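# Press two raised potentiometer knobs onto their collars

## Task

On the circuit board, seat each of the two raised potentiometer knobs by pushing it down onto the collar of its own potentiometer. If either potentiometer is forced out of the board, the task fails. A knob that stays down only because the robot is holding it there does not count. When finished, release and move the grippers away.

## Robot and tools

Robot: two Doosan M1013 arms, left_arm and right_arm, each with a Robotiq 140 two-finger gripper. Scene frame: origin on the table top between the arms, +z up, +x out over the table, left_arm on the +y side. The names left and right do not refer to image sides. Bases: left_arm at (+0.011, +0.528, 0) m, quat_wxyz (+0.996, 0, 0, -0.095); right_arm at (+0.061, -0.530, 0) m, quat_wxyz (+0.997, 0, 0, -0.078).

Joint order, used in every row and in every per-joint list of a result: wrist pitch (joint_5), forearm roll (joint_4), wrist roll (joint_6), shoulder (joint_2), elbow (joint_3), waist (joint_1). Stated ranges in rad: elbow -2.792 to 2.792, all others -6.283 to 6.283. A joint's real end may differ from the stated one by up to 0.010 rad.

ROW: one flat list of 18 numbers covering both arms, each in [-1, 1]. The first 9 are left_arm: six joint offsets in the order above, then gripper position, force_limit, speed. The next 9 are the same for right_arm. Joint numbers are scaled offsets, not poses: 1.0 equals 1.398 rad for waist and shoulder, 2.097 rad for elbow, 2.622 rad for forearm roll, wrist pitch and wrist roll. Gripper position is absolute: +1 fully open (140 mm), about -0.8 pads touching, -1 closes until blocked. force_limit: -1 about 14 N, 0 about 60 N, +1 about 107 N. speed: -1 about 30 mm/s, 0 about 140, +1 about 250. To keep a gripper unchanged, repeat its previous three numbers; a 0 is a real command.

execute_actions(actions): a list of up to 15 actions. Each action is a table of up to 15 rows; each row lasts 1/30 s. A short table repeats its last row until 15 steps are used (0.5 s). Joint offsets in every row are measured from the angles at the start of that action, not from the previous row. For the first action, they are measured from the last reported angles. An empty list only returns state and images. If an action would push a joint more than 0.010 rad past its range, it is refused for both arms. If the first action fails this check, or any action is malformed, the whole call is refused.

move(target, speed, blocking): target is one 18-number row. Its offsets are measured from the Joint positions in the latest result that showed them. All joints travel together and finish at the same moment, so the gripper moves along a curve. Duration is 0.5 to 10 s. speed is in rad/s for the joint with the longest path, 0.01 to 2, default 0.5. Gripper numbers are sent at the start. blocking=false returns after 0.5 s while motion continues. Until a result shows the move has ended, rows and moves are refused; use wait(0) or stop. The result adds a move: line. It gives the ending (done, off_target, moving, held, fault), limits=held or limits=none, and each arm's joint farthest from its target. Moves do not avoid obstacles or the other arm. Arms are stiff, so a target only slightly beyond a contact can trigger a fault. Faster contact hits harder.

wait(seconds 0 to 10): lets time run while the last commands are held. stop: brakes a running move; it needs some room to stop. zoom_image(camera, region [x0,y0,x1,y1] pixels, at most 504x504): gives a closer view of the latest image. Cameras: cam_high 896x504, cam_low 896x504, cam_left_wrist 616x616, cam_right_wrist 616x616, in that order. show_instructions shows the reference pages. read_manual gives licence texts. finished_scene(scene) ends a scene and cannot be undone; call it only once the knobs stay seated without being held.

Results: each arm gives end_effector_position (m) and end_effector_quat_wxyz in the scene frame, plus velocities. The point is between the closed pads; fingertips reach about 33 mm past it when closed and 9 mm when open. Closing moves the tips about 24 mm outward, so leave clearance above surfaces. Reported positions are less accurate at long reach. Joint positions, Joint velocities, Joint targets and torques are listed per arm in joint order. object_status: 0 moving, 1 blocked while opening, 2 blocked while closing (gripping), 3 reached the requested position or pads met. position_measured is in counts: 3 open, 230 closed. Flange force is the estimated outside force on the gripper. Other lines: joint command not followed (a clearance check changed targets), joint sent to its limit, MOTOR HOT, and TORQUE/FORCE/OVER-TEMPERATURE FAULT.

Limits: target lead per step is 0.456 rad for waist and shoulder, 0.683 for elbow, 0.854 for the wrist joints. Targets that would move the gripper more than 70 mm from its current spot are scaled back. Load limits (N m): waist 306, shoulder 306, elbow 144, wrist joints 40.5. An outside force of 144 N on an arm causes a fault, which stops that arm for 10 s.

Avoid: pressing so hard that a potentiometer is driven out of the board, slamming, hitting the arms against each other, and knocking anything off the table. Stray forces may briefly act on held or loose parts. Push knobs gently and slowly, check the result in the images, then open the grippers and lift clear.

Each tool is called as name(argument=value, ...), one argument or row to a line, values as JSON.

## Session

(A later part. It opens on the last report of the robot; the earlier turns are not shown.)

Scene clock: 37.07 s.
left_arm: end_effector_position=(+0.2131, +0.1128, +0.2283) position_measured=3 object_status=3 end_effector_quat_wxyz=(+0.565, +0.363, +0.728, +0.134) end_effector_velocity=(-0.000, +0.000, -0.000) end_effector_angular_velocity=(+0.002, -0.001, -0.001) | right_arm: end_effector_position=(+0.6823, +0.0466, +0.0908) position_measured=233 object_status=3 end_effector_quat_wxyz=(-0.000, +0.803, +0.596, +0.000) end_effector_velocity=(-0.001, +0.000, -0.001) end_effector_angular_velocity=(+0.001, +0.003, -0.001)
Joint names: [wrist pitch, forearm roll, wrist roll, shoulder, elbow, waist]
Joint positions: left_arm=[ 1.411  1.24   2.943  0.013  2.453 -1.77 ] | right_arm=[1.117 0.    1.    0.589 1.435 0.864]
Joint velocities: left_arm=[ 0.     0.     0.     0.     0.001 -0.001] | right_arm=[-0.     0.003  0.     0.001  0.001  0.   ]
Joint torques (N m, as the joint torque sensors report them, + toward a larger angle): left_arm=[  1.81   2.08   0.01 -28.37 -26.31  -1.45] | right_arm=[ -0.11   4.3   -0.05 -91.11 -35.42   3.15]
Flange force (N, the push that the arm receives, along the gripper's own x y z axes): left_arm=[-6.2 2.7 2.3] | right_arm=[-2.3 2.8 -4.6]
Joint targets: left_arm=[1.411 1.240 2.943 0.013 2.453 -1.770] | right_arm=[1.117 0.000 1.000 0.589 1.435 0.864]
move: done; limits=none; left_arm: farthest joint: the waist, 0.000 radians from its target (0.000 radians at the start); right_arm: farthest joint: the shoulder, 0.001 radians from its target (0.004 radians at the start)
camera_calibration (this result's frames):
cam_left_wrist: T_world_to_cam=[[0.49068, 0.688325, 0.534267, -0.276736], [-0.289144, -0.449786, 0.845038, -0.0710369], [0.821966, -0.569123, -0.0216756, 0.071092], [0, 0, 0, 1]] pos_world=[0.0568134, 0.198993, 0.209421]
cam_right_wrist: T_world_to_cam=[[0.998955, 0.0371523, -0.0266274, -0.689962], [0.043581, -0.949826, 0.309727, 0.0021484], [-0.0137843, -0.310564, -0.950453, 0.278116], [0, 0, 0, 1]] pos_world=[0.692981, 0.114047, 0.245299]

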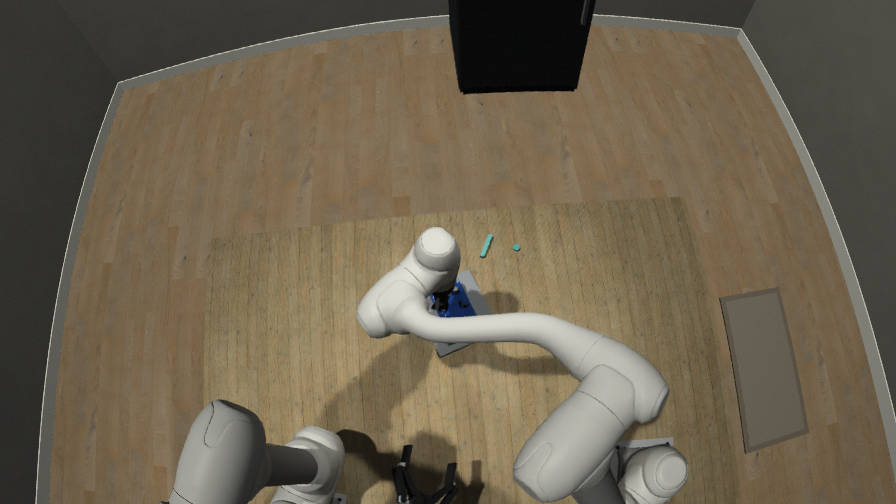

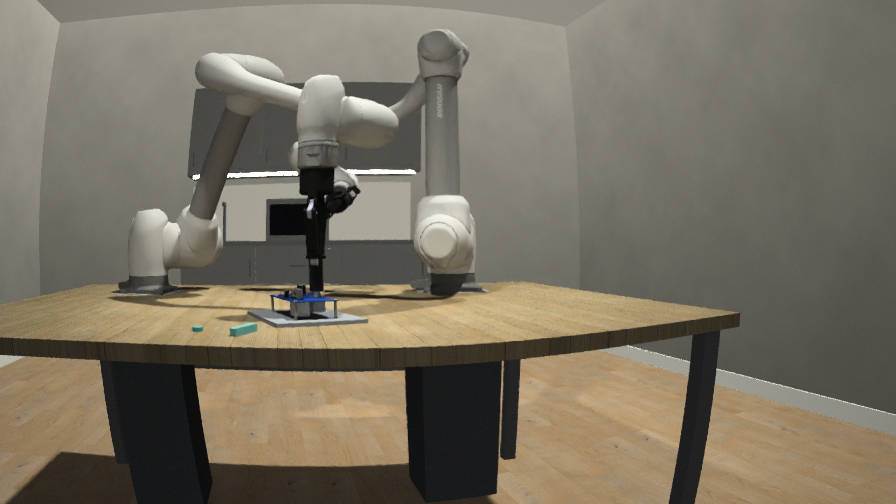

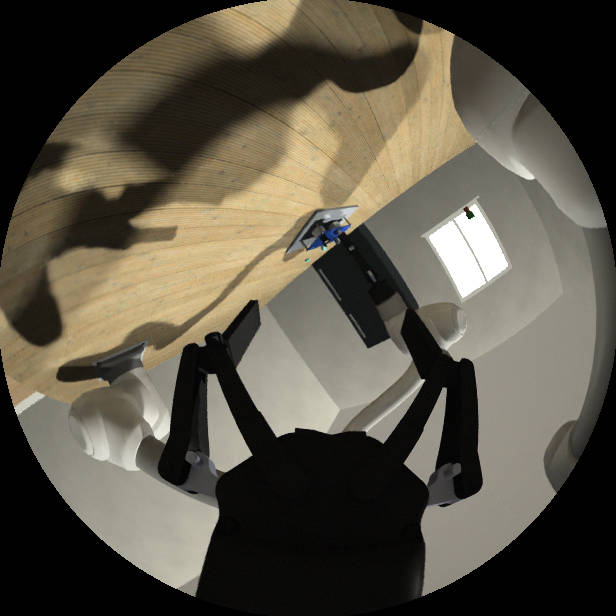

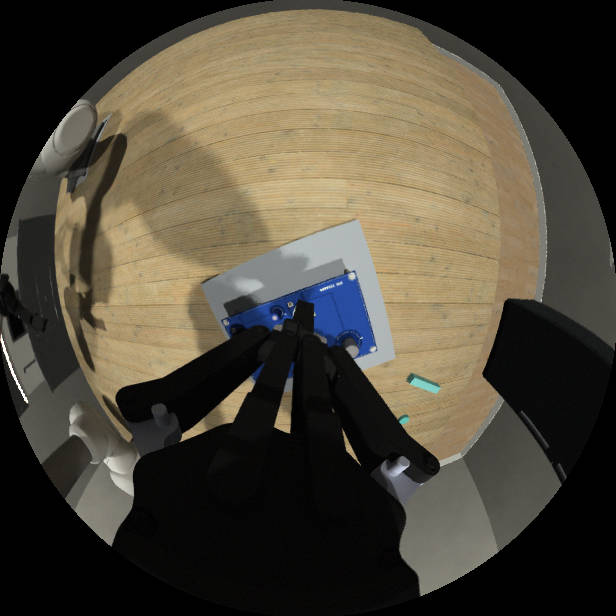

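wait(
  seconds=0.1,
)

wait(
  seconds=0.1,
)

wait(
  seconds=0.1,
)

Scene clock: 37.30 s.
left_arm: end_effector_position=(+0.2131, +0.1128, +0.2283) position_measured=3 object_status=3 end_effector_quat_wxyz=(+0.565, +0.363, +0.728, +0.134) end_effector_velocity=(-0.000, -0.001, +0.000) end_effector_angular_velocity=(-0.001, +0.001, -0.001) | right_arm: end_effector_position=(+0.6823, +0.0466, +0.0907) position_measured=233 object_status=3 end_effector_quat_wxyz=(-0.000, +0.803, +0.596, +0.000) end_effector_velocity=(+0.000, -0.001, -0.000) end_effector_angular_velocity=(-0.002, -0.000, +0.001)
Joint names: [wrist pitch, forearm roll, wrist roll, shoulder, elbow, waist]
Joint positions: left_arm=[ 1.411  1.24   2.943  0.013  2.453 -1.77 ] | right_arm=[1.117 0.    1.    0.589 1.435 0.864]
Joint velocities: left_arm=[-0.001  0.    -0.    -0.    -0.001 -0.001] | right_arm=[ 0.    -0.002 -0.001  0.     0.    -0.   ]
Joint torques (N m, as the joint torque sensors report them, + toward a larger angle): left_arm=[  1.76   1.88  -0.02 -29.21 -26.29  -0.18] | right_arm=[ -0.62   3.88  -0.04 -95.63 -34.56   4.44]
Flange force (N, the push that the arm receives, along the gripper's own x y z axes): left_arm=[-5.2 0.6 -0.4] | right_arm=[4.7 8.8 -2.7]
Joint targets: left_arm=[1.411 1.240 2.943 0.013 2.453 -1.770] | right_arm=[1.117 0.000 1.000 0.589 1.435 0.864]
wait: 0.10 s; at rest by 0.03 s
camera_calibration (this result's frames):
cam_left_wrist: T_world_to_cam=[[0.49068, 0.688325, 0.534267, -0.276735], [-0.289144, -0.449785, 0.845038, -0.071037], [0.821966, -0.569124, -0.0216755, 0.071092], [0, 0, 0, 1]] pos_world=[0.0568135, 0.198993, 0.209421]
cam_right_wrist: T_world_to_cam=[[0.998954, 0.037152, -0.0266495, -0.689955], [0.0435878, -0.949821, 0.309743, 0.00216193], [-0.0138047, -0.310581, -0.950447, 0.278051], [0, 0, 0, 1]] pos_world=[0.692977, 0.114044, 0.245216]

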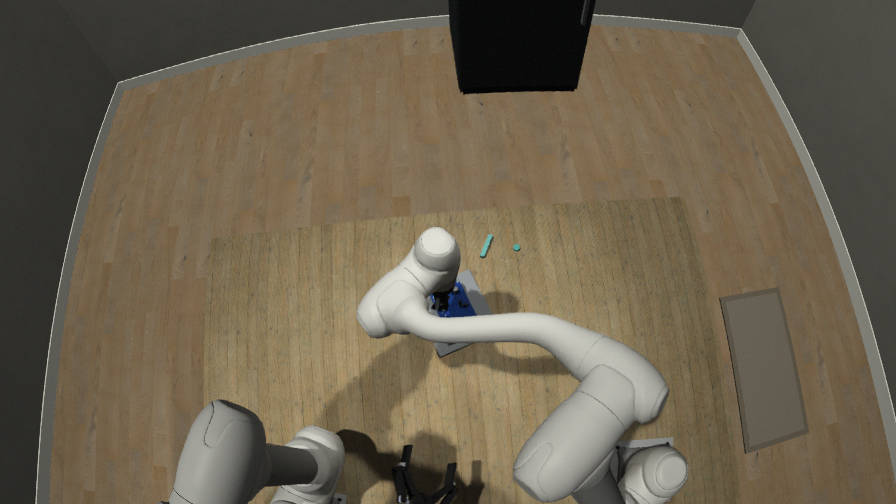

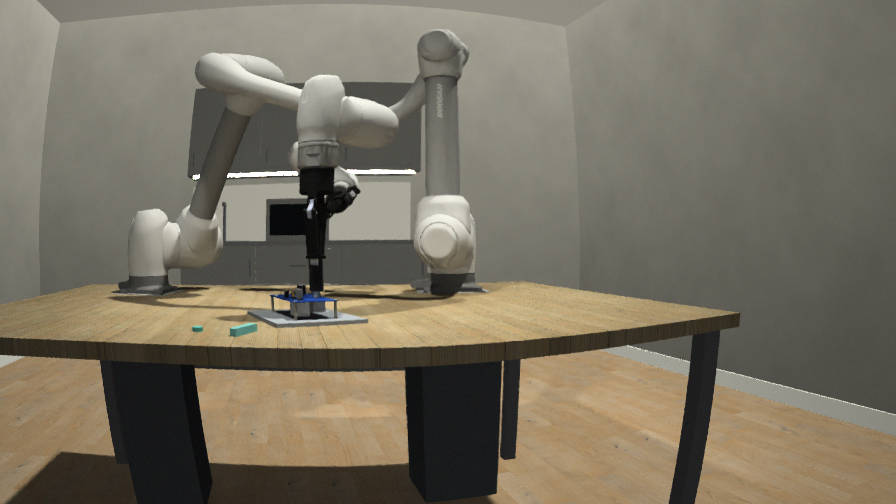

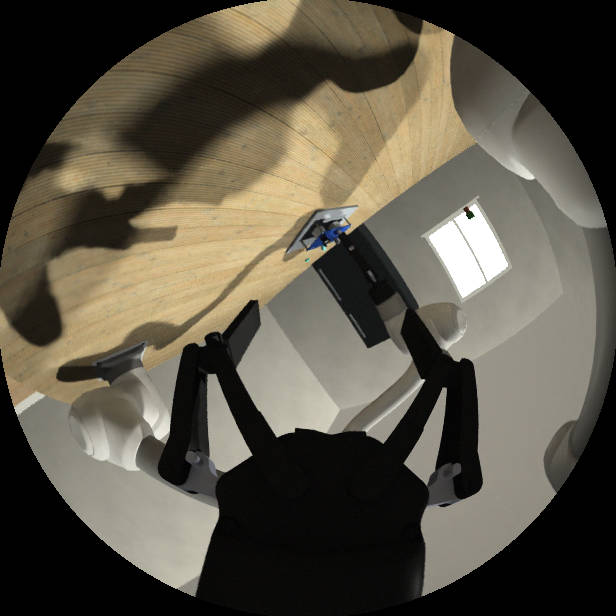

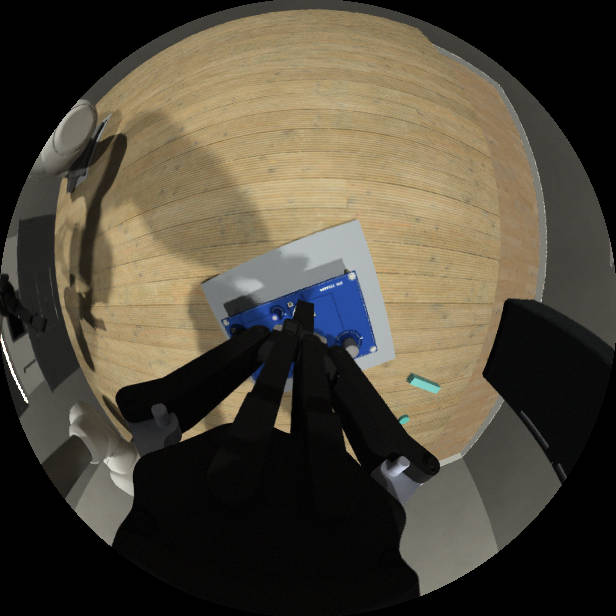

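Scene clock: 37.40 s.
left_arm: end_effector_position=(+0.2131, +0.1128, +0.2283) position_measured=3 object_status=3 end_effector_quat_wxyz=(+0.565, +0.363, +0.728, +0.134) end_effector_velocity=(-0.000, +0.000, +0.000) end_effector_angular_velocity=(-0.000, -0.000, -0.000) | right_arm: end_effector_position=(+0.6823, +0.0466, +0.0907) position_measured=233 object_status=3 end_effector_quat_wxyz=(-0.000, +0.803, +0.596, +0.000) end_effector_velocity=(+0.000, +0.000, -0.000) end_effector_angular_velocity=(+0.001, +0.000, +0.001)
Joint names: [wrist pitch, forearm roll, wrist roll, shoulder, elbow, waist]
Joint positions: left_arm=[ 1.411  1.24   2.943  0.013  2.453 -1.77 ] | right_arm=[1.117 0.    1.    0.589 1.435 0.864]
Joint velocities: left_arm=[ 0.  0. -0. -0.  0. -0.] | right_arm=[-0.     0.001 -0.001  0.    -0.    -0.   ]
Joint torques (N m, as the joint torque sensors report them, + toward a larger angle): left_arm=[  1.86   1.97   0.21 -30.68 -25.87  -1.7 ] | right_arm=[ -0.01   4.3    0.01 -91.78 -34.41   3.93]
Flange force (N, the push that the arm receives, along the gripper's own x y z axes): left_arm=[-5.8 -3.3 4.4] | right_arm=[0.0 5.4 -4.5]
Joint targets: left_arm=[1.411 1.240 2.943 0.013 2.453 -1.770] | right_arm=[1.117 0.000 1.000 0.589 1.435 0.864]
wait: 0.10 s; no rest
camera_calibration (this result's frames):
cam_left_wrist: T_world_to_cam=[[0.49068, 0.688325, 0.534267, -0.276735], [-0.289144, -0.449785, 0.845038, -0.0710371], [0.821966, -0.569124, -0.0216754, 0.071092], [0, 0, 0, 1]] pos_world=[0.0568135, 0.198993, 0.209421]
cam_right_wrist: T_world_to_cam=[[0.998954, 0.0371516, -0.0266536, -0.689953], [0.0435888, -0.94982, 0.309746, 0.00216176], [-0.0138085, -0.310584, -0.950446, 0.278047], [0, 0, 0, 1]] pos_world=[0.692977, 0.114043, 0.245209]

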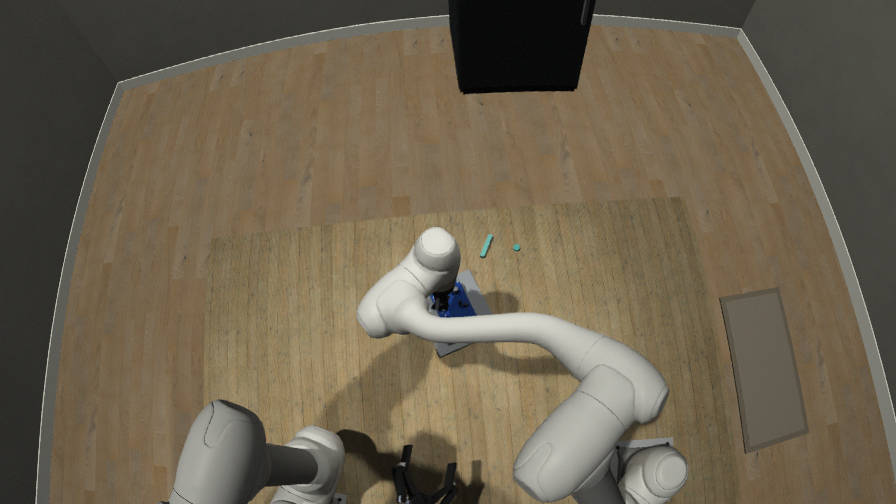

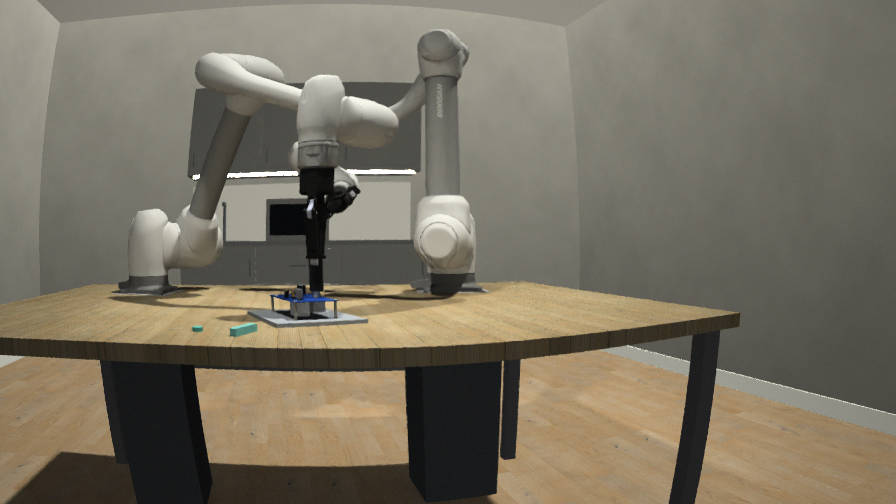

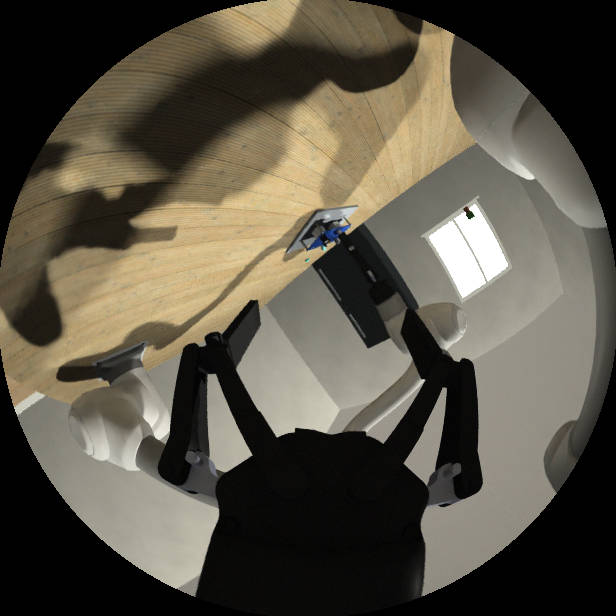

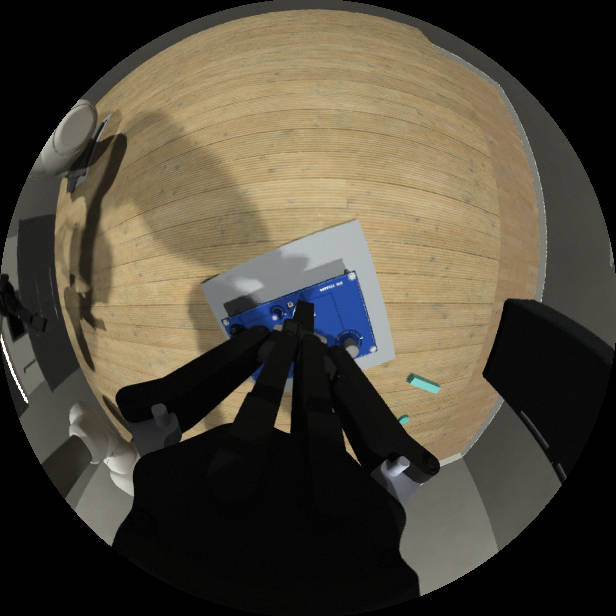

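Scene clock: 37.50 s.
left_arm: end_effector_position=(+0.2131, +0.1128, +0.2283) position_measured=3 object_status=3 end_effector_quat_wxyz=(+0.565, +0.363, +0.728, +0.134) end_effector_velocity=(+0.001, +0.001, -0.000) end_effector_angular_velocity=(+0.001, -0.001, +0.001) | right_arm: end_effector_position=(+0.6823, +0.0466, +0.0907) position_measured=233 object_status=3 end_effector_quat_wxyz=(-0.000, +0.803, +0.596, +0.000) end_effector_velocity=(-0.000, +0.000, -0.000) end_effector_angular_velocity=(+0.000, +0.001, -0.001)
Joint names: [wrist pitch, forearm roll, wrist roll, shoulder, elbow, waist]
Joint positions: left_arm=[ 1.411  1.24   2.943  0.013  2.453 -1.77 ] | right_arm=[1.117 0.    1.    0.589 1.435 0.864]
Joint velocities: left_arm=[ 0.    -0.     0.    -0.001  0.002  0.001] | right_arm=[ 0.     0.001  0.     0.    -0.    -0.   ]
Joint torques (N m, as the joint torque sensors report them, + toward a larger angle): left_arm=[  1.93   2.01  -0.05 -29.64 -25.95  -0.26] | right_arm=[ -0.46   4.13  -0.05 -93.94 -32.74   2.58]
Flange force (N, the push that the arm receives, along the gripper's own x y z axes): left_arm=[-5.5 -0.7 0.2] | right_arm=[7.6 7.9 -5.2]
Joint targets: left_arm=[1.411 1.240 2.943 0.013 2.453 -1.770] | right_arm=[1.117 0.000 1.000 0.589 1.435 0.864]
wait: 0.10 s; no rest
camera_calibration (this result's frames):
cam_left_wrist: T_world_to_cam=[[0.49068, 0.688325, 0.534267, -0.276736], [-0.289144, -0.449786, 0.845038, -0.071037], [0.821966, -0.569123, -0.0216756, 0.071092], [0, 0, 0, 1]] pos_world=[0.0568134, 0.198993, 0.209421]
cam_right_wrist: T_world_to_cam=[[0.998954, 0.0371516, -0.0266558, -0.689952], [0.0435895, -0.949819, 0.309748, 0.00216129], [-0.0138106, -0.310586, -0.950445, 0.278046], [0, 0, 0, 1]] pos_world=[0.692976, 0.114043, 0.245207]

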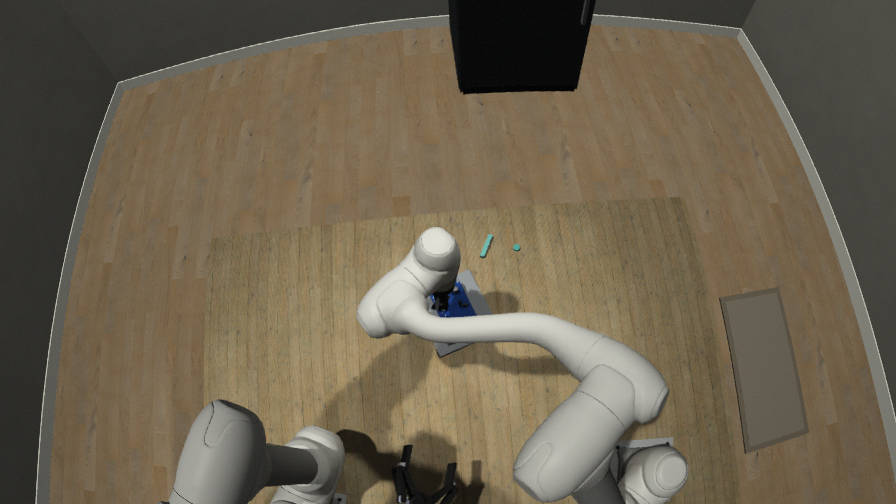

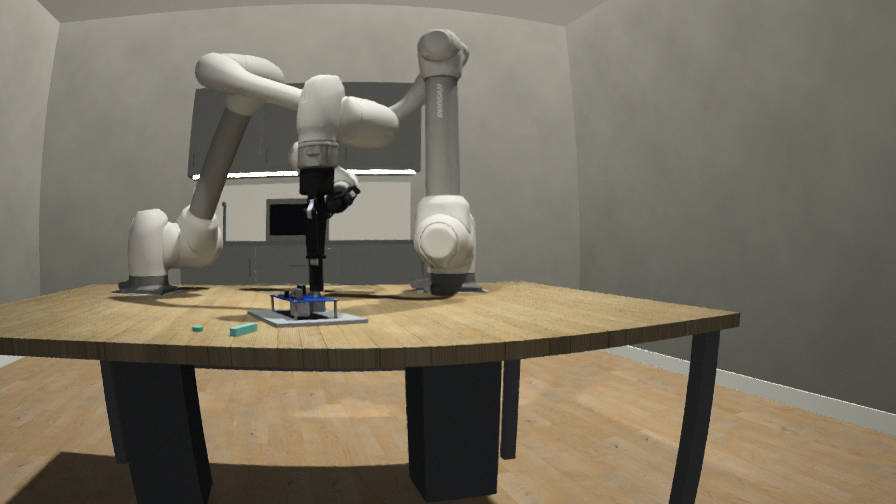

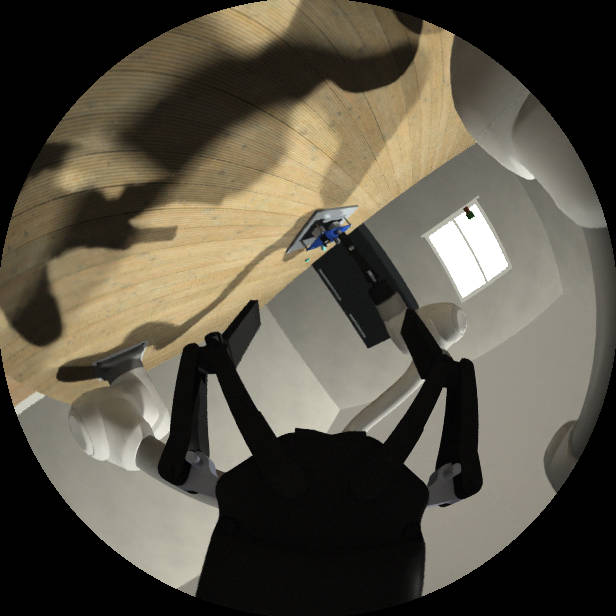

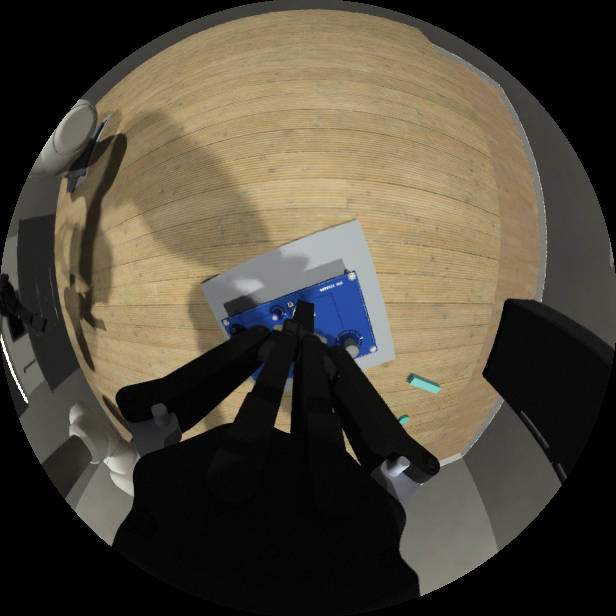

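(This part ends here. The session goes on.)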